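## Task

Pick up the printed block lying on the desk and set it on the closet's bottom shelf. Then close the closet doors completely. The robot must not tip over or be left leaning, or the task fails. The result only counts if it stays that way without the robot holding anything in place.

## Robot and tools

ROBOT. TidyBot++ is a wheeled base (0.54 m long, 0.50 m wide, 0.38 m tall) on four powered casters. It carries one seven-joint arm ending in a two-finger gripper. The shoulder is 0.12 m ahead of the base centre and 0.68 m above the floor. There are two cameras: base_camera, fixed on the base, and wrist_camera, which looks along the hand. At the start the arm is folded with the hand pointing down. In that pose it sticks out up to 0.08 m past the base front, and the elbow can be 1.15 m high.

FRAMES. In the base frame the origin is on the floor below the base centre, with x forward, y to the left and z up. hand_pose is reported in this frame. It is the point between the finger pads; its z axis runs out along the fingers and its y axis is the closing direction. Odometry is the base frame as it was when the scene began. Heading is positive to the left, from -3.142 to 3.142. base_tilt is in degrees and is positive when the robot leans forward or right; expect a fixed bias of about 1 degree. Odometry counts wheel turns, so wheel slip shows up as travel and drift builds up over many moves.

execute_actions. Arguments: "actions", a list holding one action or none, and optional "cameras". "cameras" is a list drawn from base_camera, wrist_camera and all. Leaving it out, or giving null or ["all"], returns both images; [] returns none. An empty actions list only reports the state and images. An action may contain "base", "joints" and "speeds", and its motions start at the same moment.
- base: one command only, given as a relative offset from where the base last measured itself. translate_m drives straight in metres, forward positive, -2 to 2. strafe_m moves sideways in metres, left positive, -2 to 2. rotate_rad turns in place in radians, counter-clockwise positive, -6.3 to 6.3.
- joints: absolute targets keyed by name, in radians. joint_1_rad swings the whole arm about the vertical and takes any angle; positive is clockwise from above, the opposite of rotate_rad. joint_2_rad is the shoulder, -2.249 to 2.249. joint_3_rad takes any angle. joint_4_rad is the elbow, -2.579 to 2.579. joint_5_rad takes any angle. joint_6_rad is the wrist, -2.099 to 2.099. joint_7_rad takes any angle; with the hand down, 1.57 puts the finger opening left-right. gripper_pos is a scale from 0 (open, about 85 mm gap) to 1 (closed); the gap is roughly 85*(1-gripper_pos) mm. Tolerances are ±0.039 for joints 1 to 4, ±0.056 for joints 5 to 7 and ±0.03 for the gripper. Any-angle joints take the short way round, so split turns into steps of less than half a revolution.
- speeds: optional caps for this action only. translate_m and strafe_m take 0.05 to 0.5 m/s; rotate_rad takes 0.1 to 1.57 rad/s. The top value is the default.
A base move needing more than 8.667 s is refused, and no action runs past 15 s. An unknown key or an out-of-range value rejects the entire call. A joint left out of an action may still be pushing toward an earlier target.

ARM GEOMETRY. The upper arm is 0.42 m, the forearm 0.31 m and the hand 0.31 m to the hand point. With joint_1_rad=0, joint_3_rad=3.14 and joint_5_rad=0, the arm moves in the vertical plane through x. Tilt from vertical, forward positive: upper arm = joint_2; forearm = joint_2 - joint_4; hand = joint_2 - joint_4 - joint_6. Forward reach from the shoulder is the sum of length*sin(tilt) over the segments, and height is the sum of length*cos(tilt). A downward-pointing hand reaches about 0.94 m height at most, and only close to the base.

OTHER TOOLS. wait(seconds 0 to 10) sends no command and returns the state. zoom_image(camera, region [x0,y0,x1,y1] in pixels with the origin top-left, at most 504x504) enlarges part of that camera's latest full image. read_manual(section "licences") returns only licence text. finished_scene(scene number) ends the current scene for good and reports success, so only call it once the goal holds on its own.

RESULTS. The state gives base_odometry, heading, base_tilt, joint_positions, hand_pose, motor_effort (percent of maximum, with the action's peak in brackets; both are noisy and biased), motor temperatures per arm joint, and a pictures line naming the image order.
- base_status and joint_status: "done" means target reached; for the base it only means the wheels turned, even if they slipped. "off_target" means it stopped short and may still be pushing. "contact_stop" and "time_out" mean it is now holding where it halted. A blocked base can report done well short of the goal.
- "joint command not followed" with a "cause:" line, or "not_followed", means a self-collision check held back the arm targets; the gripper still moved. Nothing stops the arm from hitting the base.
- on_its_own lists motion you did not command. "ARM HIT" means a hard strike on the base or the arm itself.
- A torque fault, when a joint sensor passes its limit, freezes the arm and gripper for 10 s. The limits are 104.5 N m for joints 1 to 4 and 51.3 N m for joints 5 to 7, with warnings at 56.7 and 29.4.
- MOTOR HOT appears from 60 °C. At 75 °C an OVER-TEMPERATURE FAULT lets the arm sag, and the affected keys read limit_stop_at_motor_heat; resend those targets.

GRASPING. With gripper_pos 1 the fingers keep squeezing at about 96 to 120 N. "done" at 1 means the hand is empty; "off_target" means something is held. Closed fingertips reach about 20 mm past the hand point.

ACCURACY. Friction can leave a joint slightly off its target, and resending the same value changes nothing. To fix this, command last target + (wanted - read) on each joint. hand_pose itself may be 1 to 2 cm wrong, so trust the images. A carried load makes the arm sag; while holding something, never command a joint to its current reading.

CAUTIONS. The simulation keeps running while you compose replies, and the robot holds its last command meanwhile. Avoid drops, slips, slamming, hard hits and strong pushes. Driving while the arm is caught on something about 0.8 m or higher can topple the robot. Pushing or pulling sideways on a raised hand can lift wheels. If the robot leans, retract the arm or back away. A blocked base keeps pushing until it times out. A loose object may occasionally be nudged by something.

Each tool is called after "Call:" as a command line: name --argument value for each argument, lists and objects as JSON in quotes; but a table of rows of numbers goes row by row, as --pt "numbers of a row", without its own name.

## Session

Call:
execute_actions --actions '[{"joints":{"joint_2_rad":-0.4,"joint_4_rad":-1.9,"joint_6_rad":-0.3,"gripper_pos":1}}]' --cameras '["wrist_camera"]'

Call:
execute_actions --actions '[{"joints":{"joint_1_rad":-2.6}}]' --cameras '["wrist_camera"]'

Scene clock: 1.87 s.
Motor temperatures (°C, as the motors report them): [34 32 26 32 33 34 45]
base_odometry: x=+0.000 y=+0.000 heading=+0.000 (m, m, rad; odometry frame)
base_tilt: forward=+1.1 right=+0.4 (deg)
base_status: not commanded
joint_positions: joint_1_rad=+0.028 joint_2_rad=-0.384 joint_3_rad=+3.173 joint_4_rad=-1.907 joint_5_rad=+0.027 joint_6_rad=-0.335 joint_7_rad=+1.551 gripper_pos=+0.999
joint_status: all done
motor_effort: joint_1_rad=+0(0) joint_2_rad=-7(8) joint_3_rad=+0(0) joint_4_rad=+21(21) joint_5_rad=+0(1) joint_6_rad=+8(8) joint_7_rad=+0(1) (%)
hand_pose: x=+0.5733 y=-0.0309 z=+0.9989 quat_wxyz=(+0.018, +0.801, -0.027, +0.598) (m; base frame)
pictures: wrist_camera
Images, in order (width x height): wrist_camera 644x476.

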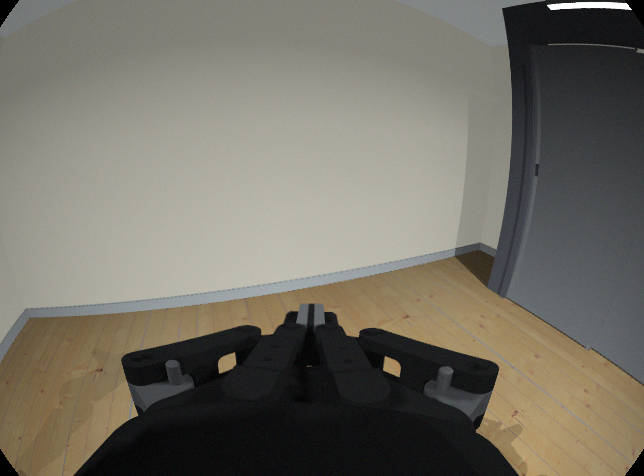

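Scene clock: 5.43 s.
Motor temperatures (°C, as the motors report them): [34 32 26 32 33 34 45]
base_odometry: x=+0.000 y=+0.000 heading=+0.000 (m, m, rad; odometry frame)
base_tilt: forward=+1.1 right=+0.4 (deg)
base_status: not commanded
joint_positions: joint_1_rad=-2.579 joint_2_rad=-0.384 joint_3_rad=+3.173 joint_4_rad=-1.907 joint_5_rad=+0.027 joint_6_rad=-0.335 joint_7_rad=+1.551 gripper_pos=+0.999
joint_status: all done
motor_effort: joint_1_rad=+0(0) joint_2_rad=-8(8) joint_3_rad=+0(1) joint_4_rad=+21(20) joint_5_rad=+1(1) joint_6_rad=+8(8) joint_7_rad=+1(1) (%)
hand_pose: x=-0.2562 y=+0.2580 z=+0.9989 quat_wxyz=(-0.572, +0.237, +0.765, +0.175) (m; base frame)
pictures: wrist_camera
Images, in order (width x height): wrist_camera 644x476.

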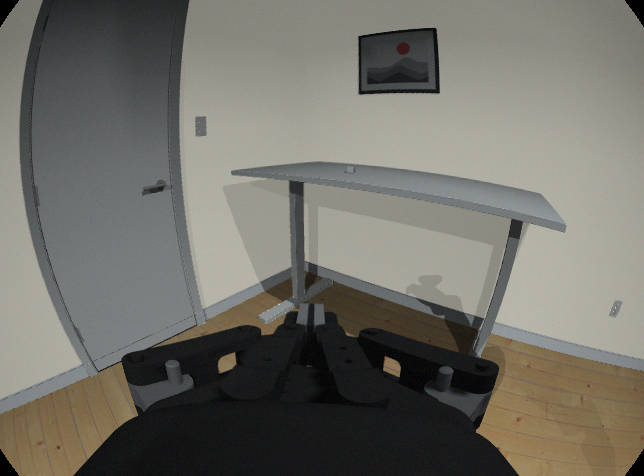

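Desk is high (~1.0 m). Door first.

Call:
execute_actions --actions '[{"base":{"rotate_rad":-1.25},"joints":{"joint_1_rad":0.2,"joint_3_rad":3.14,"joint_7_rad":3.11,"joint_2_rad":-0.25,"joint_4_rad":-2.0,"joint_6_rad":0.18}}]' --cameras '[]'

Call:
execute_actions --actions '[{"base":{"translate_m":0.6}}]'

Scene clock: 12.83 s.
Motor temperatures (°C, as the motors report them): [34 32 26 32 33 34 45]
base_odometry: x=+0.000 y=+0.000 heading=-1.249 (m, m, rad; odometry frame)
base_tilt: forward=+1.1 right=+0.4 (deg)
base_status: done
joint_positions: joint_1_rad=+0.180 joint_2_rad=-0.270 joint_3_rad=+3.156 joint_4_rad=-1.986 joint_5_rad=+0.027 joint_6_rad=+0.139 joint_7_rad=+3.083 gripper_pos=+0.999
joint_status: all done
motor_effort: joint_1_rad=+0(2) joint_2_rad=-12(12) joint_3_rad=+0(2) joint_4_rad=+21(21) joint_5_rad=+1(1) joint_6_rad=+8(8) joint_7_rad=+1(2) (%)
hand_pose: x=+0.6198 y=-0.0968 z=+1.0403 quat_wxyz=(+0.535, +0.555, +0.442, +0.459) (m; base frame)
pictures: none
No camera images: the call's "cameras" was empty. Leave "cameras" out to get every camera's image.

Scene clock: 15.40 s.
Motor temperatures (°C, as the motors report them): [34 32 26 32 33 34 45]
base_odometry: x=+0.189 y=-0.570 heading=-1.250 (m, m, rad; odometry frame)
base_tilt: forward=+1.1 right=+0.4 (deg)
base_status: done
joint_positions: joint_1_rad=+0.180 joint_2_rad=-0.257 joint_3_rad=+3.155 joint_4_rad=-1.989 joint_5_rad=+0.027 joint_6_rad=+0.142 joint_7_rad=+3.083 gripper_pos=+0.999
joint_status: not commanded
motor_effort: joint_1_rad=+0(1) joint_2_rad=-12(14) joint_3_rad=+0(1) joint_4_rad=+21(21) joint_5_rad=+0(0) joint_6_rad=+8(9) joint_7_rad=+1(1) (%)
hand_pose: x=+0.6246 y=-0.0972 z=+1.0318 quat_wxyz=(+0.531, +0.558, +0.445, +0.456) (m; base frame)
pictures: base_camera, wrist_camera
Images, in order (width x height): base_camera 644x364, wrist_camera 644x476.

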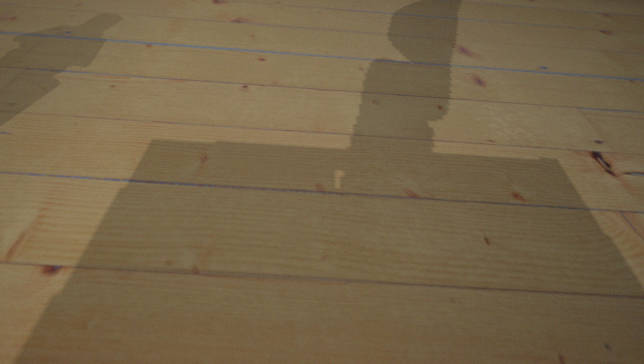

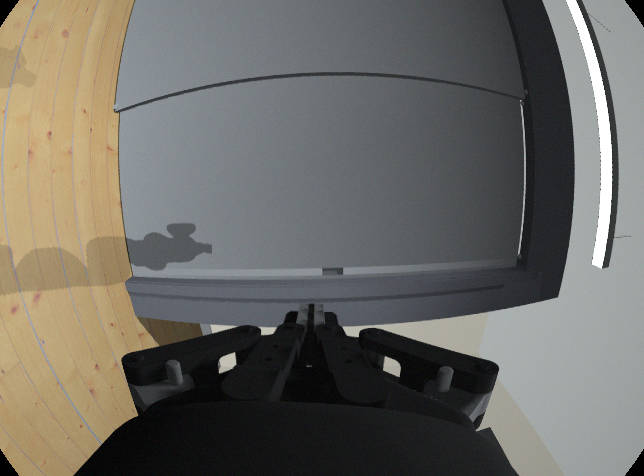

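Call:
execute_actions --actions '[{"base":{"rotate_rad":-0.14},"joints":{"joint_4_rad":-1.8,"joint_6_rad":0.0}}]' --cameras '[]'

Call:
execute_actions --actions '[{"base":{"translate_m":0.55}}]'

Scene clock: 20.57 s.
Motor temperatures (°C, as the motors report them): [34 32 26 32 33 34 45]
base_odometry: x=+0.189 y=-0.570 heading=-1.390 (m, m, rad; odometry frame)
base_tilt: forward=+1.1 right=+0.4 (deg)
base_status: done
joint_positions: joint_1_rad=+0.188 joint_2_rad=-0.257 joint_3_rad=+3.146 joint_4_rad=-1.806 joint_5_rad=+0.027 joint_6_rad=+0.041 joint_7_rad=+3.083 gripper_pos=+0.999
joint_status: all done
motor_effort: joint_1_rad=+1(1) joint_2_rad=-13(15) joint_3_rad=+0(2) joint_4_rad=+21(22) joint_5_rad=+0(0) joint_6_rad=+8(9) joint_7_rad=+1(1) (%)
hand_pose: x=+0.6279 y=-0.0983 z=+1.1149 quat_wxyz=(+0.555, +0.535, +0.427, +0.473) (m; base frame)
pictures: none
No camera images: the call's "cameras" was empty. Leave "cameras" out to get every camera's image.

Scene clock: 23.03 s.
Motor temperatures (°C, as the motors report them): [34 32 26 32 33 34 45]
base_odometry: x=+0.287 y=-1.111 heading=-1.391 (m, m, rad; odometry frame)
base_tilt: forward=+1.2 right=+0.4 (deg)
base_status: done
joint_positions: joint_1_rad=+0.188 joint_2_rad=-0.250 joint_3_rad=+3.146 joint_4_rad=-1.806 joint_5_rad=+0.027 joint_6_rad=+0.037 joint_7_rad=+3.083 gripper_pos=+0.999
joint_status: not commanded
motor_effort: joint_1_rad=+0(0) joint_2_rad=-13(15) joint_3_rad=+0(1) joint_4_rad=+21(22) joint_5_rad=+0(1) joint_6_rad=+8(9) joint_7_rad=+1(1) (%)
hand_pose: x=+0.6305 y=-0.0988 z=+1.1108 quat_wxyz=(+0.552, +0.538, +0.429, +0.471) (m; base frame)
pictures: base_camera, wrist_camera
Images, in order (width x height): base_camera 644x364, wrist_camera 644x476.

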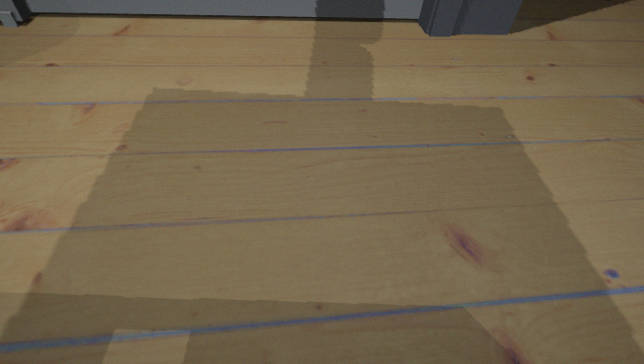

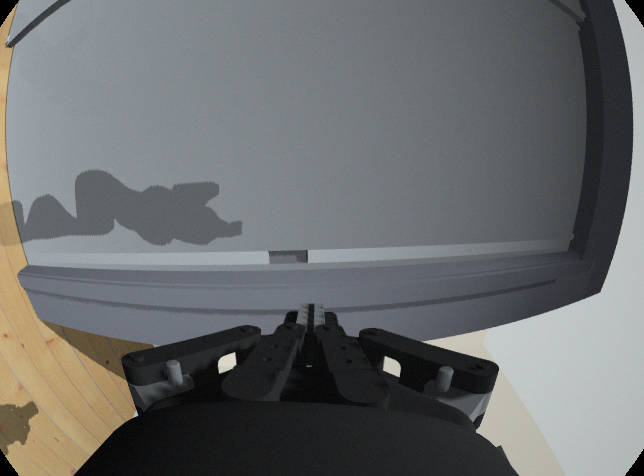

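Call:
execute_actions --actions '[{"base":{"translate_m":0.27},"joints":{"joint_1_rad":0.31,"joint_4_rad":-1.9,"joint_6_rad":0.08}}]' --cameras '["wrist_camera"]'

Scene clock: 29.03 s.
Motor temperatures (°C, as the motors report them): [34 32 26 32 33 34 45]
base_odometry: x=+0.335 y=-1.377 heading=-1.391 (m, m, rad; odometry frame)
base_tilt: forward=+1.1 right=+0.4 (deg)
base_status: done
joint_positions: joint_1_rad=+0.294 joint_2_rad=-0.248 joint_3_rad=+3.146 joint_4_rad=-1.897 joint_5_rad=+0.027 joint_6_rad=+0.041 joint_7_rad=+3.083 gripper_pos=+0.999
joint_status: all done
motor_effort: joint_1_rad=+0(1) joint_2_rad=-13(18) joint_3_rad=+0(2) joint_4_rad=+22(22) joint_5_rad=+0(1) joint_6_rad=+8(9) joint_7_rad=+1(1) (%)
hand_pose: x=+0.6175 y=-0.1522 z=+1.0537 quat_wxyz=(+0.551, +0.586, +0.419, +0.422) (m; base frame)
pictures: wrist_camera
Images, in order (width x height): wrist_camera 644x476.

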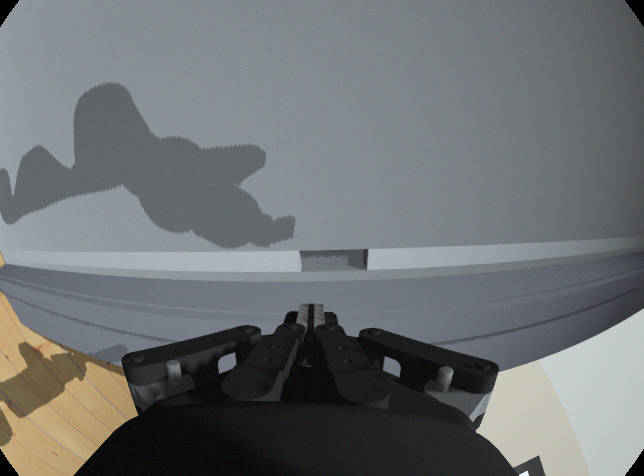

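Call:
execute_actions --actions '[{"base":{"translate_m":0.11},"joints":{"joint_6_rad":0.14}}]' --cameras '["wrist_camera"]'

Scene clock: 33.20 s.
Motor temperatures (°C, as the motors report them): [34 32 26 32 33 34 45]
base_odometry: x=+0.354 y=-1.486 heading=-1.392 (m, m, rad; odometry frame)
base_tilt: forward=+1.1 right=+0.4 (deg)
base_status: done
joint_positions: joint_1_rad=+0.294 joint_2_rad=-0.245 joint_3_rad=+3.146 joint_4_rad=-1.897 joint_5_rad=+0.027 joint_6_rad=+0.107 joint_7_rad=+3.083 gripper_pos=+0.999
joint_status: all done
motor_effort: joint_1_rad=+0(0) joint_2_rad=-13(17) joint_3_rad=+0(1) joint_4_rad=+21(23) joint_5_rad=+0(0) joint_6_rad=+8(9) joint_7_rad=+0(1) (%)
hand_pose: x=+0.6190 y=-0.1521 z=+1.0722 quat_wxyz=(+0.568, +0.568, +0.406, +0.435) (m; base frame)
pictures: wrist_camera
Images, in order (width x height): wrist_camera 644x476.

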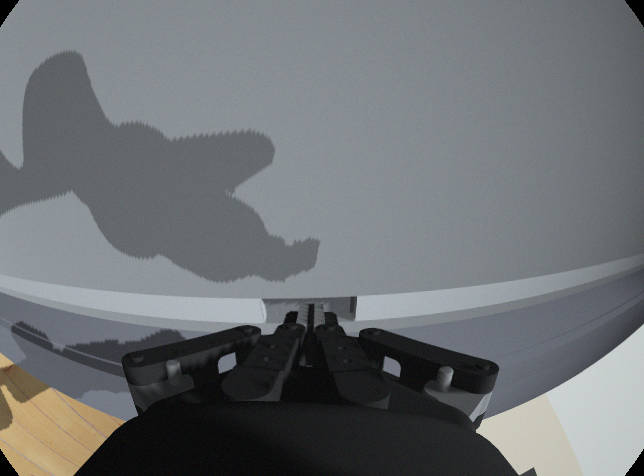

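Call:
execute_actions --actions '[{"base":{"strafe_m":-0.03}}]' --cameras '["wrist_camera"]'

Call:
execute_actions --actions '[{"base":{"translate_m":0.07},"speeds":{"translate_m":0.1}}]' --cameras '["wrist_camera"]'

Call:
execute_actions --actions '[{"joints":{"joint_1_rad":0.0,"joint_3_rad":2.9,"joint_2_rad":-0.18}}]'

Scene clock: 37.93 s.
Motor temperatures (°C, as the motors report them): [34 32 26 32 33 34 45]
base_odometry: x=+0.325 y=-1.491 heading=-1.392 (m, m, rad; odometry frame)
base_tilt: forward=+1.1 right=+0.5 (deg)
base_status: done
joint_positions: joint_1_rad=+0.296 joint_2_rad=-0.245 joint_3_rad=+3.145 joint_4_rad=-1.897 joint_5_rad=+0.027 joint_6_rad=+0.107 joint_7_rad=+3.083 gripper_pos=+0.999
joint_status: not commanded
motor_effort: joint_1_rad=+0(2) joint_2_rad=-13(15) joint_3_rad=+0(3) joint_4_rad=+21(22) joint_5_rad=+1(1) joint_6_rad=+8(9) joint_7_rad=+1(1) (%)
hand_pose: x=+0.6189 y=-0.1523 z=+1.0722 quat_wxyz=(+0.568, +0.568, +0.406, +0.435) (m; base frame)
pictures: wrist_camera
Images, in order (width x height): wrist_camera 644x476.

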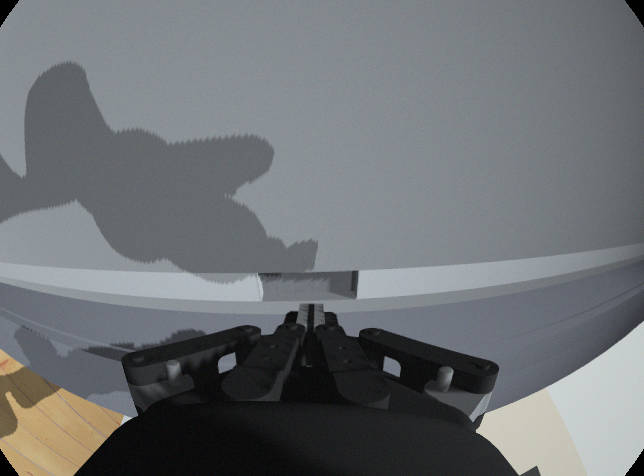

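Scene clock: 39.20 s.
Motor temperatures (°C, as the motors report them): [34 32 26 32 33 34 45]
base_odometry: x=+0.337 y=-1.560 heading=-1.392 (m, m, rad; odometry frame)
base_tilt: forward=+1.1 right=+0.4 (deg)
base_status: done
joint_positions: joint_1_rad=+0.296 joint_2_rad=-0.247 joint_3_rad=+3.145 joint_4_rad=-1.897 joint_5_rad=+0.027 joint_6_rad=+0.107 joint_7_rad=+3.083 gripper_pos=+0.999
joint_status: not commanded
motor_effort: joint_1_rad=+0(1) joint_2_rad=-12(16) joint_3_rad=+0(2) joint_4_rad=+21(22) joint_5_rad=+1(1) joint_6_rad=+8(9) joint_7_rad=+1(1) (%)
hand_pose: x=+0.6181 y=-0.1521 z=+1.0733 quat_wxyz=(+0.569, +0.567, +0.406, +0.436) (m; base frame)
pictures: wrist_camera
Images, in order (width x height): wrist_camera 644x476.

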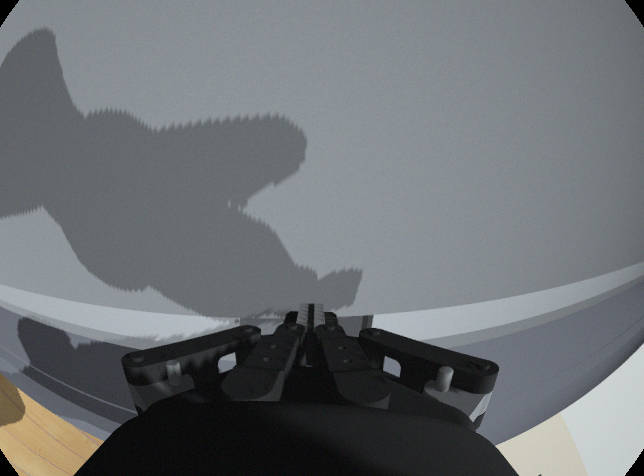

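Scene clock: 41.60 s.
Motor temperatures (°C, as the motors report them): [34 32 26 32 33 34 45]
base_odometry: x=+0.337 y=-1.559 heading=-1.392 (m, m, rad; odometry frame)
base_tilt: forward=+1.1 right=+0.4 (deg)
base_status: not commanded
joint_positions: joint_1_rad=+0.069 joint_2_rad=-0.334 joint_3_rad=+2.976 joint_4_rad=-1.912 joint_5_rad=+0.027 joint_6_rad=+0.107 joint_7_rad=+3.084 gripper_pos=+0.999
joint_status: joint_1_rad off_target (ended at +0.069, target +0.000); joint_2_rad off_target (ended at -0.334, target -0.180); joint_3_rad off_target (ended at +2.976, target +2.900)
motor_effort: joint_1_rad=-8(21) joint_2_rad=+24(24) joint_3_rad=-9(24) joint_4_rad=+25(25) joint_5_rad=+2(3) joint_6_rad=+9(11) joint_7_rad=+0(0) (%)
hand_pose: x=+0.6010 y=+0.0673 z=+1.1048 quat_wxyz=(+0.504, +0.447, +0.503, +0.542) (m; base frame)
pictures: base_camera, wrist_camera
Images, in order (width x height): base_camera 644x364, wrist_camera 644x476.

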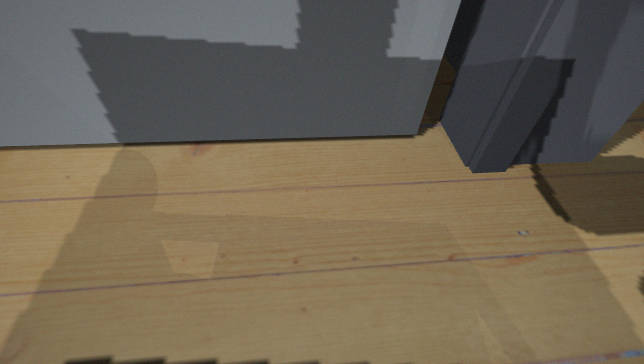

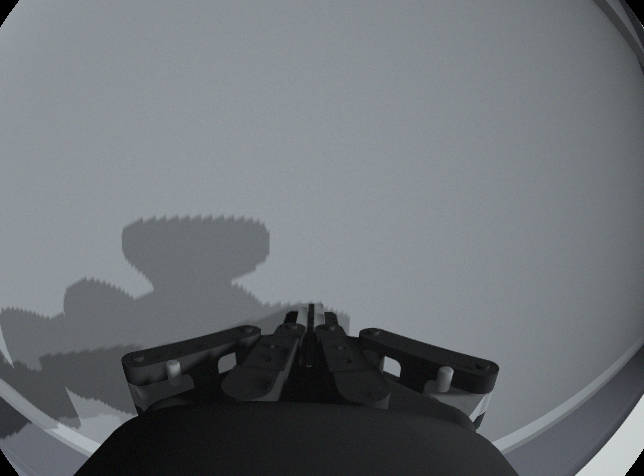

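Call:
execute_actions --actions '[{"joints":{"joint_1_rad":0.38,"joint_3_rad":3.17,"joint_2_rad":-0.3}}]' --cameras '["wrist_camera"]'

Call:
execute_actions --actions '[{"joints":{"joint_2_rad":-0.08,"joint_4_rad":-1.72}}]' --cameras '["wrist_camera"]'

Scene clock: 48.57 s.
Motor temperatures (°C, as the motors report them): [34 32 26 32 33 34 45]
base_odometry: x=+0.337 y=-1.560 heading=-1.392 (m, m, rad; odometry frame)
base_tilt: forward=+1.1 right=+0.4 (deg)
base_status: not commanded
joint_positions: joint_1_rad=+0.372 joint_2_rad=-0.287 joint_3_rad=+3.174 joint_4_rad=-1.901 joint_5_rad=+0.027 joint_6_rad=+0.107 joint_7_rad=+3.084 gripper_pos=+0.999
joint_status: all done
motor_effort: joint_1_rad=+0(10) joint_2_rad=-11(24) joint_3_rad=+0(12) joint_4_rad=+21(26) joint_5_rad=+0(0) joint_6_rad=+8(10) joint_7_rad=+1(1) (%)
hand_pose: x=+0.5840 y=-0.1999 z=+1.0918 quat_wxyz=(+0.600, +0.578, +0.366, +0.415) (m; base frame)
pictures: wrist_camera
Images, in order (width x height): wrist_camera 644x476.

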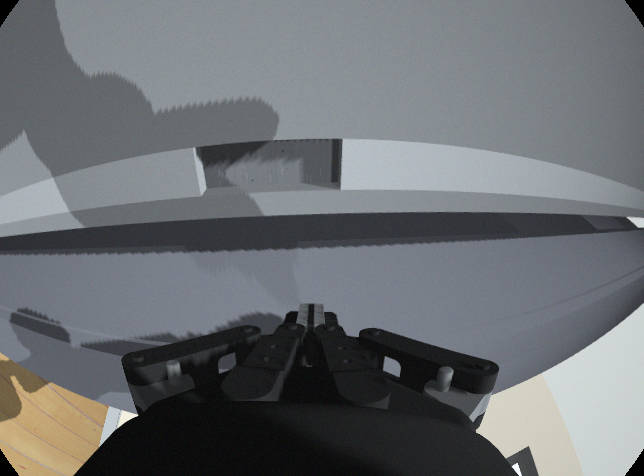

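Scene clock: 49.80 s.
Motor temperatures (°C, as the motors report them): [34 32 26 32 33 34 45]
base_odometry: x=+0.337 y=-1.560 heading=-1.392 (m, m, rad; odometry frame)
base_tilt: forward=+1.1 right=+0.4 (deg)
base_status: not commanded
joint_positions: joint_1_rad=+0.360 joint_2_rad=-0.118 joint_3_rad=+3.139 joint_4_rad=-1.729 joint_5_rad=+0.027 joint_6_rad=+0.107 joint_7_rad=+3.084 gripper_pos=+0.999
joint_status: all done
motor_effort: joint_1_rad=+8(8) joint_2_rad=-14(14) joint_3_rad=+8(9) joint_4_rad=+20(22) joint_5_rad=+0(0) joint_6_rad=+7(9) joint_7_rad=+1(0) (%)
hand_pose: x=+0.6587 y=-0.1992 z=+1.1077 quat_wxyz=(+0.593, +0.567, +0.382, +0.426) (m; base frame)
pictures: wrist_camera
Images, in order (width x height): wrist_camera 644x476.

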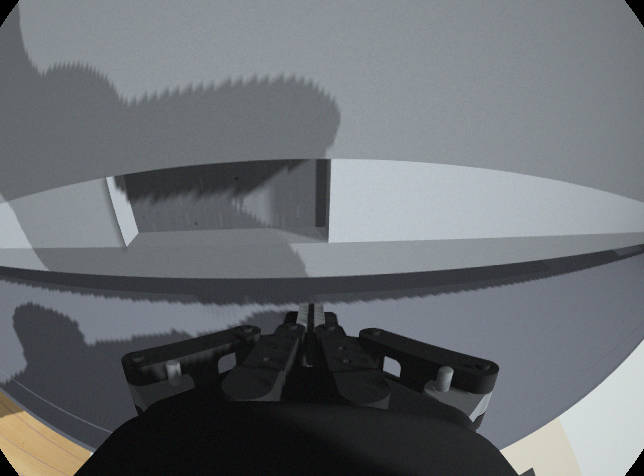

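Tip is in the gap against the jamb.

Call:
execute_actions --actions '[{"joints":{"joint_1_rad":0.05,"joint_3_rad":3.0}}]'

Call:
execute_actions --actions '[{"base":{"strafe_m":0.3},"speeds":{"strafe_m":0.12}}]'

Scene clock: 55.47 s.
Motor temperatures (°C, as the motors report them): [34 32 26 32 33 34 45]
base_odometry: x=+0.337 y=-1.560 heading=-1.392 (m, m, rad; odometry frame)
base_tilt: forward=+1.1 right=+0.4 (deg)
base_status: not commanded
joint_positions: joint_1_rad=+0.132 joint_2_rad=-0.168 joint_3_rad=+3.075 joint_4_rad=-1.789 joint_5_rad=+0.027 joint_6_rad=+0.108 joint_7_rad=+3.097 gripper_pos=+0.999
joint_status: joint_1_rad off_target (ended at +0.132, target +0.050); joint_3_rad off_target (ended at +3.075, target +3.000)
motor_effort: joint_1_rad=-10(21) joint_2_rad=+4(21) joint_3_rad=-11(22) joint_4_rad=+36(36) joint_5_rad=+1(0) joint_6_rad=+18(18) joint_7_rad=+0(1) (%)
hand_pose: x=+0.6719 y=-0.0296 z=+1.0986 quat_wxyz=(+0.528, +0.502, +0.468, +0.500) (m; base frame)
pictures: base_camera, wrist_camera
Images, in order (width x height): base_camera 644x364, wrist_camera 644x476.

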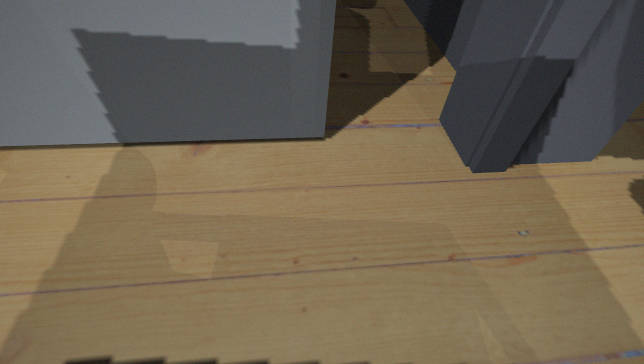

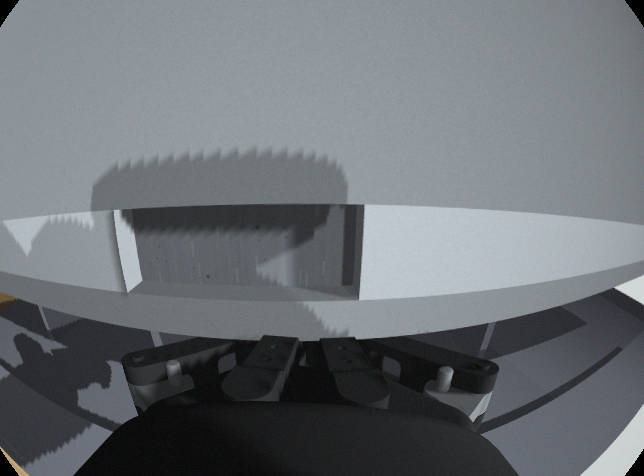

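Scene clock: 58.57 s.
Motor temperatures (°C, as the motors report them): [34 32 26 32 33 34 45]
base_odometry: x=+0.632 y=-1.506 heading=-1.392 (m, m, rad; odometry frame)
base_tilt: forward=+1.0 right=+0.4 (deg)
base_status: done
joint_positions: joint_1_rad=+0.201 joint_2_rad=-0.206 joint_3_rad=+3.166 joint_4_rad=-1.811 joint_5_rad=+0.027 joint_6_rad=+0.083 joint_7_rad=+3.108 gripper_pos=+0.999
joint_status: not commanded
motor_effort: joint_1_rad=-27(32) joint_2_rad=+13(14) joint_3_rad=-28(34) joint_4_rad=+39(41) joint_5_rad=+0(1) joint_6_rad=+22(22) joint_7_rad=-2(3) (%)
hand_pose: x=+0.6446 y=-0.1204 z=+1.0983 quat_wxyz=(+0.563, +0.541, +0.427, +0.455) (m; base frame)
pictures: base_camera, wrist_camera
Images, in order (width x height): base_camera 644x364, wrist_camera 644x476.

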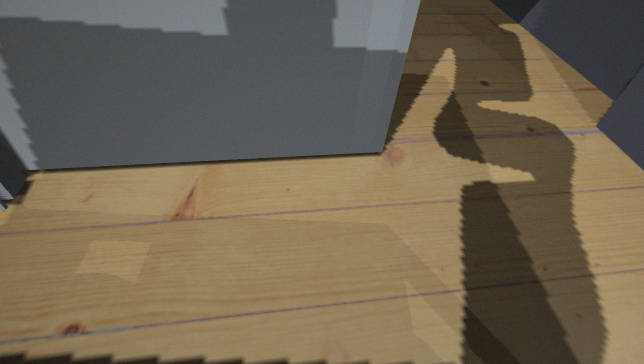

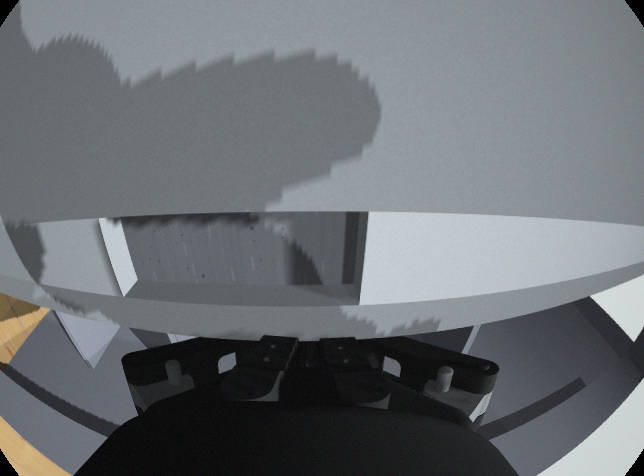

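Call:
execute_actions --actions '[{"base":{"translate_m":-0.5},"joints":{"joint_1_rad":0.25,"joint_3_rad":3.17,"joint_2_rad":-0.25}}]' --cameras '[]'

Call:
execute_actions --actions '[{"base":{"rotate_rad":-2.45},"joints":{"joint_1_rad":0,"joint_3_rad":3.14,"joint_5_rad":0,"joint_7_rad":1.57,"joint_2_rad":-0.2,"joint_4_rad":-1.3,"joint_6_rad":-0.9,"gripper_pos":0}}]' --cameras '[]'

Call:
execute_actions --actions '[{"base":{"translate_m":1.6}}]' --cameras '[]'

Call:
execute_actions --actions '[{"base":{"rotate_rad":-0.57}}]'

Scene clock: 69.70 s.
Motor temperatures (°C, as the motors report them): [34 32 26 32 33 34 45]
base_odometry: x=+0.544 y=-1.014 heading=-1.392 (m, m, rad; odometry frame)
base_tilt: forward=+1.1 right=+0.4 (deg)
base_status: done
joint_positions: joint_1_rad=+0.229 joint_2_rad=-0.247 joint_3_rad=+3.158 joint_4_rad=-1.721 joint_5_rad=+0.027 joint_6_rad=+0.104 joint_7_rad=+3.108 gripper_pos=+0.999
joint_status: all done
motor_effort: joint_1_rad=+0(26) joint_2_rad=-12(28) joint_3_rad=+1(28) joint_4_rad=+21(39) joint_5_rad=+1(1) joint_6_rad=+8(22) joint_7_rad=+1(2) (%)
hand_pose: x=+0.6192 y=-0.1249 z=+1.1820 quat_wxyz=(+0.607, +0.500, +0.387, +0.480) (m; base frame)
pictures: none
No camera images: the call's "cameras" was empty. Leave "cameras" out to get every camera's image.

Scene clock: 72.53 s.
Motor temperatures (°C, as the motors report them): [34 32 26 33 33 34 45]
base_odometry: x=+0.544 y=-1.014 heading=+2.441 (m, m, rad; odometry frame)
base_tilt: forward=+1.1 right=+0.4 (deg)
base_status: done
joint_positions: joint_1_rad=+0.022 joint_2_rad=-0.204 joint_3_rad=+3.152 joint_4_rad=-1.313 joint_5_rad=+0.027 joint_6_rad=-0.862 joint_7_rad=+1.588 gripper_pos=+0.000
joint_status: all done
motor_effort: joint_1_rad=+0(2) joint_2_rad=-13(16) joint_3_rad=+1(3) joint_4_rad=+19(23) joint_5_rad=+1(0) joint_6_rad=+7(9) joint_7_rad=+1(1) (%)
hand_pose: x=+0.6014 y=-0.0210 z=+1.1127 quat_wxyz=(+0.026, +0.834, -0.005, +0.552) (m; base frame)
pictures: none
No camera images: the call's "cameras" was empty. Leave "cameras" out to get every camera's image.

Scene clock: 77.10 s.
Motor temperatures (°C, as the motors report them): [34 32 26 33 33 34 45]
base_odometry: x=-0.679 y=+0.019 heading=+2.441 (m, m, rad; odometry frame)
base_tilt: forward=+1.1 right=+0.4 (deg)
base_status: done
joint_positions: joint_1_rad=+0.022 joint_2_rad=-0.200 joint_3_rad=+3.151 joint_4_rad=-1.310 joint_5_rad=+0.027 joint_6_rad=-0.864 joint_7_rad=+1.588 gripper_pos=+0.000
joint_status: not commanded
motor_effort: joint_1_rad=+0(1) joint_2_rad=-14(16) joint_3_rad=+0(0) joint_4_rad=+20(20) joint_5_rad=+1(1) joint_6_rad=+8(8) joint_7_rad=+1(2) (%)
hand_pose: x=+0.6029 y=-0.0210 z=+1.1123 quat_wxyz=(+0.026, +0.834, -0.005, +0.551) (m; base frame)
pictures: none
No camera images: the call's "cameras" was empty. Leave "cameras" out to get every camera's image.

Scene clock: 78.60 s.
Motor temperatures (°C, as the motors report them): [34 32 26 33 33 34 45]
base_odometry: x=-0.679 y=+0.019 heading=+1.871 (m, m, rad; odometry frame)
base_tilt: forward=+1.1 right=+0.4 (deg)
base_status: done
joint_positions: joint_1_rad=+0.017 joint_2_rad=-0.200 joint_3_rad=+3.147 joint_4_rad=-1.310 joint_5_rad=+0.027 joint_6_rad=-0.864 joint_7_rad=+1.588 gripper_pos=+0.000
joint_status: not commanded
motor_effort: joint_1_rad=+1(2) joint_2_rad=-12(14) joint_3_rad=+1(3) joint_4_rad=+20(20) joint_5_rad=+1(0) joint_6_rad=+7(8) joint_7_rad=+1(1) (%)
hand_pose: x=+0.6030 y=-0.0165 z=+1.1123 quat_wxyz=(+0.024, +0.834, -0.001, +0.551) (m; base frame)
pictures: base_camera, wrist_camera
Images, in order (width x height): base_camera 644x364, wrist_camera 644x476.

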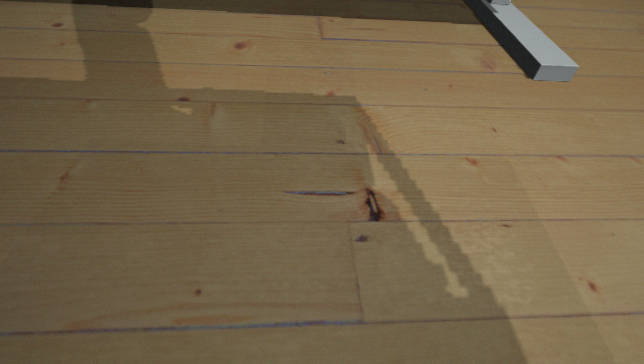

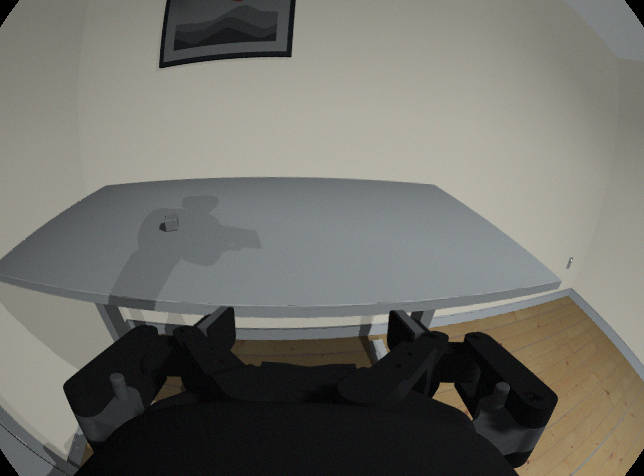

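Call:
execute_actions --actions '[{"base":{"strafe_m":0.36},"joints":{"joint_2_rad":0.15,"joint_4_rad":-0.75,"joint_6_rad":-1.15}}]' --cameras '["wrist_camera"]'

Call:
execute_actions --actions '[{"base":{"translate_m":0.2}}]'

Scene clock: 84.20 s.
Motor temperatures (°C, as the motors report them): [34 32 26 33 33 34 45]
base_odometry: x=-1.023 y=-0.087 heading=+1.870 (m, m, rad; odometry frame)
base_tilt: forward=+1.1 right=+0.4 (deg)
base_status: done
joint_positions: joint_1_rad=+0.011 joint_2_rad=+0.139 joint_3_rad=+3.143 joint_4_rad=-0.763 joint_5_rad=+0.026 joint_6_rad=-1.109 joint_7_rad=+1.588 gripper_pos=+0.000
joint_status: all done
motor_effort: joint_1_rad=+1(3) joint_2_rad=-24(25) joint_3_rad=+0(3) joint_4_rad=+17(19) joint_5_rad=+2(2) joint_6_rad=+7(8) joint_7_rad=+1(0) (%)
hand_pose: x=+0.7056 y=-0.0132 z=+1.1604 quat_wxyz=(+0.021, +0.845, +0.001, +0.535) (m; base frame)
pictures: wrist_camera
Images, in order (width x height): wrist_camera 644x476.

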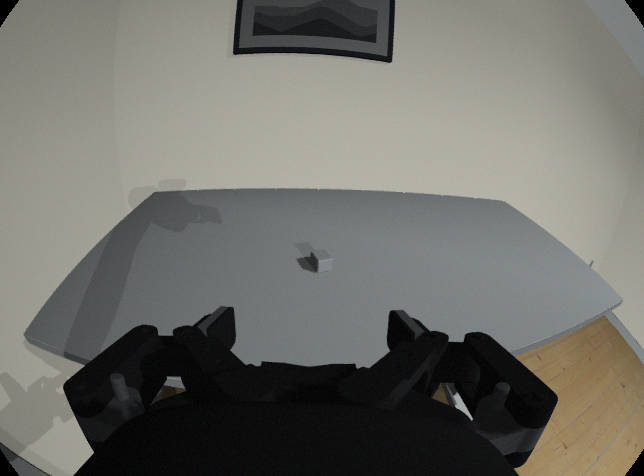

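Scene clock: 85.83 s.
Motor temperatures (°C, as the motors report them): [34 32 26 33 33 34 45]
base_odometry: x=-1.082 y=+0.104 heading=+1.871 (m, m, rad; odometry frame)
base_tilt: forward=+1.1 right=+0.5 (deg)
base_status: done
joint_positions: joint_1_rad=+0.011 joint_2_rad=+0.155 joint_3_rad=+3.143 joint_4_rad=-0.760 joint_5_rad=+0.026 joint_6_rad=-1.111 joint_7_rad=+1.588 gripper_pos=+0.000
joint_status: not commanded
motor_effort: joint_1_rad=+0(1) joint_2_rad=-25(29) joint_3_rad=+0(1) joint_4_rad=+18(18) joint_5_rad=+1(1) joint_6_rad=+7(8) joint_7_rad=+1(1) (%)
hand_pose: x=+0.7125 y=-0.0132 z=+1.1523 quat_wxyz=(+0.021, +0.848, +0.001, +0.529) (m; base frame)
pictures: base_camera, wrist_camera
Images, in order (width x height): base_camera 644x364, wrist_camera 644x476.

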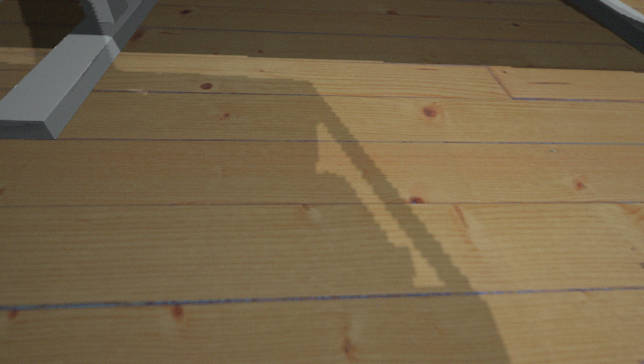

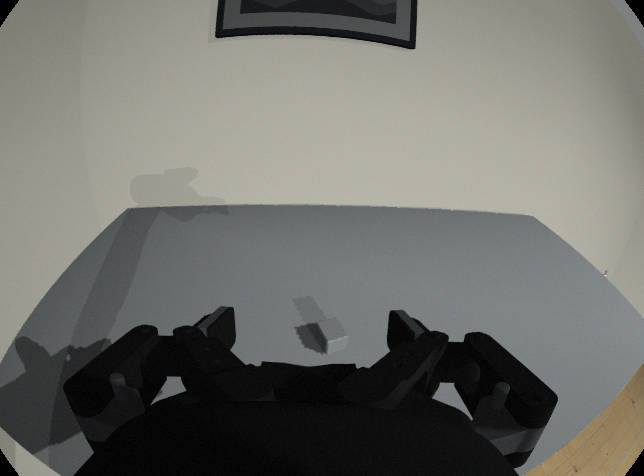

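Call:
execute_actions --actions '[{"base":{"translate_m":0.04},"joints":{"joint_1_rad":0.06,"joint_2_rad":0.24,"joint_4_rad":-0.7,"joint_6_rad":-1.39,"joint_7_rad":1.85}}]' --cameras '["wrist_camera"]'

Scene clock: 93.63 s.
Motor temperatures (°C, as the motors report them): [34 32 26 33 33 34 45]
base_odometry: x=-1.094 y=+0.142 heading=+1.871 (m, m, rad; odometry frame)
base_tilt: forward=+1.2 right=+0.4 (deg)
base_status: done
joint_positions: joint_1_rad=+0.042 joint_2_rad=+0.246 joint_3_rad=+3.143 joint_4_rad=-0.707 joint_5_rad=+0.026 joint_6_rad=-1.357 joint_7_rad=+1.832 gripper_pos=+0.000
joint_status: all done
motor_effort: joint_1_rad=+0(2) joint_2_rad=-27(33) joint_3_rad=+0(2) joint_4_rad=+16(19) joint_5_rad=+1(2) joint_6_rad=+6(8) joint_7_rad=+1(1) (%)
hand_pose: x=+0.7070 y=-0.0318 z=+1.0619 quat_wxyz=(+0.074, +0.910, +0.097, +0.397) (m; base frame)
pictures: wrist_camera
Images, in order (width x height): wrist_camera 644x476.

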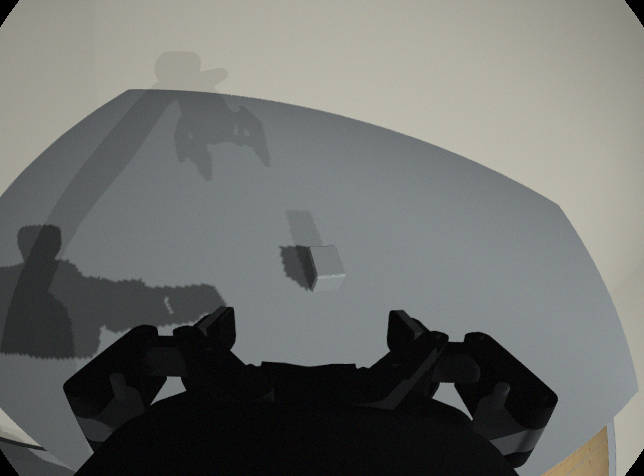

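Call:
execute_actions --actions '[{"base":{"translate_m":0.05},"joints":{"joint_2_rad":0.31}}]' --cameras '["wrist_camera"]'

Call:
execute_actions --actions '[{"joints":{"joint_2_rad":0.36}}]' --cameras '["wrist_camera"]'

Scene clock: 97.83 s.
Motor temperatures (°C, as the motors report them): [34 32 26 32 33 34 45]
base_odometry: x=-1.109 y=+0.190 heading=+1.872 (m, m, rad; odometry frame)
base_tilt: forward=+1.1 right=+0.4 (deg)
base_status: done
joint_positions: joint_1_rad=+0.042 joint_2_rad=+0.316 joint_3_rad=+3.143 joint_4_rad=-0.705 joint_5_rad=+0.026 joint_6_rad=-1.357 joint_7_rad=+1.832 gripper_pos=+0.000
joint_status: all done
motor_effort: joint_1_rad=+0(1) joint_2_rad=-30(36) joint_3_rad=+0(1) joint_4_rad=+18(19) joint_5_rad=+1(2) joint_6_rad=+6(6) joint_7_rad=+2(1) (%)
hand_pose: x=+0.7322 y=-0.0329 z=+1.0209 quat_wxyz=(+0.069, +0.923, +0.099, +0.366) (m; base frame)
pictures: wrist_camera
Images, in order (width x height): wrist_camera 644x476.

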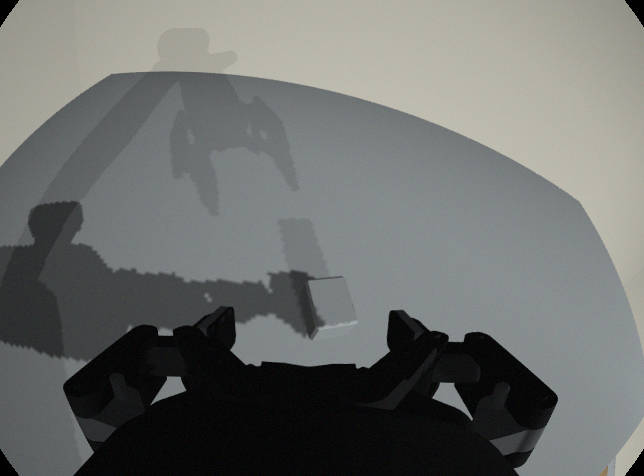

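Scene clock: 98.70 s.
Motor temperatures (°C, as the motors report them): [34 32 26 32 33 34 45]
base_odometry: x=-1.109 y=+0.190 heading=+1.872 (m, m, rad; odometry frame)
base_tilt: forward=+1.1 right=+0.4 (deg)
base_status: not commanded
joint_positions: joint_1_rad=+0.042 joint_2_rad=+0.350 joint_3_rad=+3.143 joint_4_rad=-0.705 joint_5_rad=+0.026 joint_6_rad=-1.357 joint_7_rad=+1.832 gripper_pos=+0.000
joint_status: all done
motor_effort: joint_1_rad=+0(0) joint_2_rad=-32(34) joint_3_rad=+0(0) joint_4_rad=+18(18) joint_5_rad=+2(1) joint_6_rad=+6(6) joint_7_rad=+1(1) (%)
hand_pose: x=+0.7434 y=-0.0333 z=+0.9998 quat_wxyz=(+0.067, +0.929, +0.100, +0.350) (m; base frame)
pictures: wrist_camera
Images, in order (width x height): wrist_camera 644x476.

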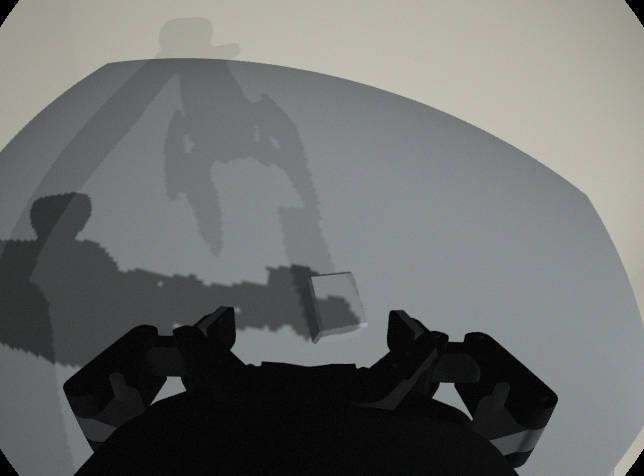

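Call:
execute_actions --actions '[{"base":{"translate_m":0.025},"joints":{"joint_2_rad":0.41,"joint_1_rad":0.085}}]' --cameras '["wrist_camera"]'

Call:
execute_actions --actions '[{"joints":{"gripper_pos":1}}]' --cameras '["wrist_camera"]'

Scene clock: 102.70 s.
Motor temperatures (°C, as the motors report them): [34 32 26 32 33 34 45]
base_odometry: x=-1.117 y=+0.214 heading=+1.872 (m, m, rad; odometry frame)
base_tilt: forward=+1.2 right=+0.4 (deg)
base_status: done
joint_positions: joint_1_rad=+0.063 joint_2_rad=+0.395 joint_3_rad=+3.143 joint_4_rad=-0.699 joint_5_rad=+0.023 joint_6_rad=-1.356 joint_7_rad=+1.832 gripper_pos=+0.000
joint_status: all done
motor_effort: joint_1_rad=+0(1) joint_2_rad=-31(37) joint_3_rad=+0(1) joint_4_rad=+16(18) joint_5_rad=+1(4) joint_6_rad=+4(6) joint_7_rad=+1(2) (%)
hand_pose: x=+0.7570 y=-0.0467 z=+0.9749 quat_wxyz=(+0.066, +0.936, +0.091, +0.333) (m; base frame)
pictures: wrist_camera
Images, in order (width x height): wrist_camera 644x476.

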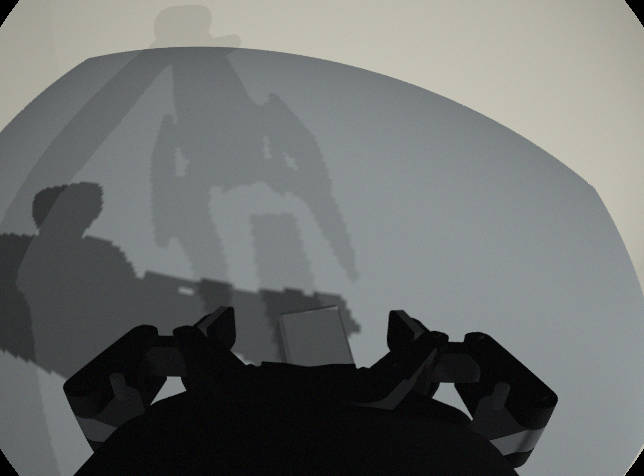

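Scene clock: 103.80 s.
Motor temperatures (°C, as the motors report them): [34 32 26 32 33 34 45]
base_odometry: x=-1.117 y=+0.214 heading=+1.872 (m, m, rad; odometry frame)
base_tilt: forward=+1.1 right=+0.4 (deg)
base_status: not commanded
joint_positions: joint_1_rad=+0.063 joint_2_rad=+0.392 joint_3_rad=+3.143 joint_4_rad=-0.691 joint_5_rad=+0.022 joint_6_rad=-1.356 joint_7_rad=+1.832 gripper_pos=+0.677
joint_status: gripper_pos off_target (ended at +0.677, target +1.000)
motor_effort: joint_1_rad=+1(2) joint_2_rad=-29(34) joint_3_rad=+0(1) joint_4_rad=+14(17) joint_5_rad=+1(3) joint_6_rad=+3(5) joint_7_rad=+1(2) (%)
hand_pose: x=+0.7570 y=-0.0464 z=+0.9801 quat_wxyz=(+0.067, +0.935, +0.091, +0.337) (m; base frame)
pictures: wrist_camera
Images, in order (width x height): wrist_camera 644x476.

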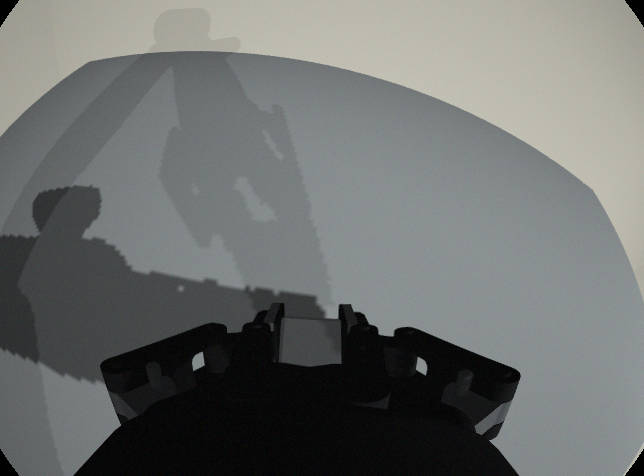

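Call:
execute_actions --actions '[{"joints":{"joint_2_rad":0.15}}]' --cameras '[]'

Call:
execute_actions --actions '[{"base":{"translate_m":-1.2}}]' --cameras '[]'

Call:
execute_actions --actions '[{"base":{"strafe_m":-1.1},"joints":{"joint_1_rad":0,"joint_2_rad":0.3,"joint_4_rad":-1.8,"joint_6_rad":0.2,"joint_7_rad":1.57}}]' --cameras '[]'

Call:
execute_actions --actions '[{"base":{"rotate_rad":3.14}}]'

Scene clock: 111.37 s.
Motor temperatures (°C, as the motors report them): [34 32 26 32 33 34 45]
base_odometry: x=-1.117 y=+0.214 heading=+1.872 (m, m, rad; odometry frame)
base_tilt: forward=+1.1 right=+0.4 (deg)
base_status: not commanded
joint_positions: joint_1_rad=+0.063 joint_2_rad=+0.143 joint_3_rad=+3.143 joint_4_rad=-0.699 joint_5_rad=+0.022 joint_6_rad=-1.356 joint_7_rad=+1.832 gripper_pos=+0.677
joint_status: all done
motor_effort: joint_1_rad=+0(1) joint_2_rad=-22(38) joint_3_rad=+0(0) joint_4_rad=+16(20) joint_5_rad=+1(2) joint_6_rad=+7(7) joint_7_rad=+1(1) (%)
hand_pose: x=+0.6640 y=-0.0405 z=+1.1249 quat_wxyz=(+0.084, +0.887, +0.084, +0.447) (m; base frame)
pictures: none
No camera images: the call's "cameras" was empty. Leave "cameras" out to get every camera's image.

Scene clock: 115.23 s.
Motor temperatures (°C, as the motors report them): [34 32 26 32 33 34 45]
base_odometry: x=-0.761 y=-0.932 heading=+1.872 (m, m, rad; odometry frame)
base_tilt: forward=+1.1 right=+0.4 (deg)
base_status: done
joint_positions: joint_1_rad=+0.068 joint_2_rad=+0.149 joint_3_rad=+3.143 joint_4_rad=-0.699 joint_5_rad=+0.021 joint_6_rad=-1.356 joint_7_rad=+1.832 gripper_pos=+0.677
joint_status: not commanded
motor_effort: joint_1_rad=+0(5) joint_2_rad=-22(28) joint_3_rad=+0(4) joint_4_rad=+17(17) joint_5_rad=+1(1) joint_6_rad=+7(7) joint_7_rad=+1(1) (%)
hand_pose: x=+0.6666 y=-0.0431 z=+1.1214 quat_wxyz=(+0.084, +0.888, +0.083, +0.444) (m; base frame)
pictures: none
No camera images: the call's "cameras" was empty. Leave "cameras" out to get every camera's image.

Scene clock: 118.93 s.
Motor temperatures (°C, as the motors report them): [34 32 26 32 33 34 45]
base_odometry: x=+0.290 y=-0.606 heading=+1.872 (m, m, rad; odometry frame)
base_tilt: forward=+1.1 right=+0.4 (deg)
base_status: done
joint_positions: joint_1_rad=+0.020 joint_2_rad=+0.283 joint_3_rad=+3.143 joint_4_rad=-1.791 joint_5_rad=+0.021 joint_6_rad=+0.160 joint_7_rad=+1.598 gripper_pos=+0.677
joint_status: all done
motor_effort: joint_1_rad=+0(2) joint_2_rad=-31(34) joint_3_rad=+0(2) joint_4_rad=+19(22) joint_5_rad=+1(2) joint_6_rad=+8(8) joint_7_rad=+1(1) (%)
hand_pose: x=+0.8049 y=-0.0121 z=+0.8298 quat_wxyz=(+0.019, +0.817, +0.012, +0.576) (m; base frame)
pictures: none
No camera images: the call's "cameras" was empty. Leave "cameras" out to get every camera's image.

Scene clock: 122.30 s.
Motor temperatures (°C, as the motors report them): [34 32 26 32 33 34 45]
base_odometry: x=+0.290 y=-0.606 heading=-1.271 (m, m, rad; odometry frame)
base_tilt: forward=+1.1 right=+0.4 (deg)
base_status: done
joint_positions: joint_1_rad=+0.002 joint_2_rad=+0.297 joint_3_rad=+3.138 joint_4_rad=-1.791 joint_5_rad=+0.021 joint_6_rad=+0.161 joint_7_rad=+1.598 gripper_pos=+0.677
joint_status: not commanded
motor_effort: joint_1_rad=+0(4) joint_2_rad=-32(35) joint_3_rad=+0(3) joint_4_rad=+19(20) joint_5_rad=+0(0) joint_6_rad=+8(8) joint_7_rad=+1(1) (%)
hand_pose: x=+0.8072 y=+0.0033 z=+0.8202 quat_wxyz=(+0.011, +0.821, +0.021, +0.571) (m; base frame)
pictures: base_camera, wrist_camera
Images, in order (width x height): base_camera 644x364, wrist_camera 644x476.

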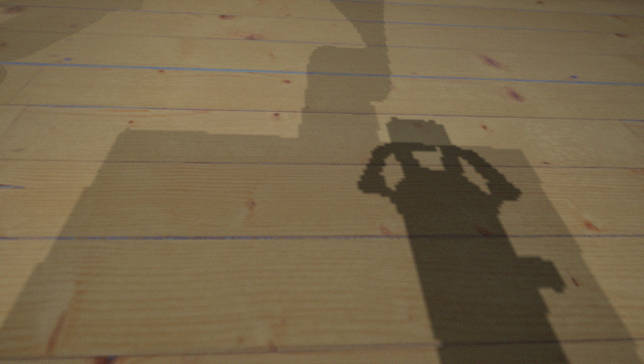

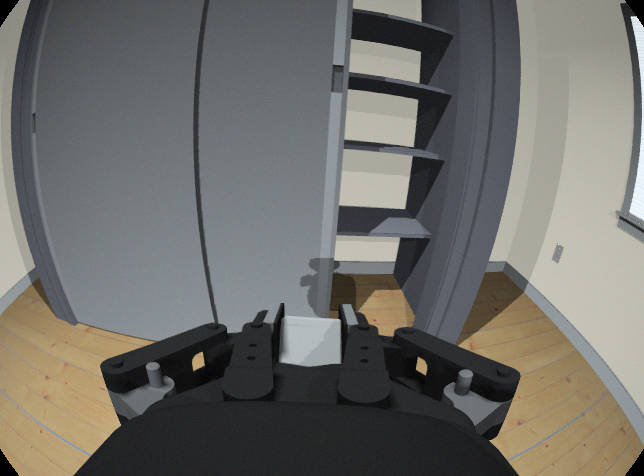

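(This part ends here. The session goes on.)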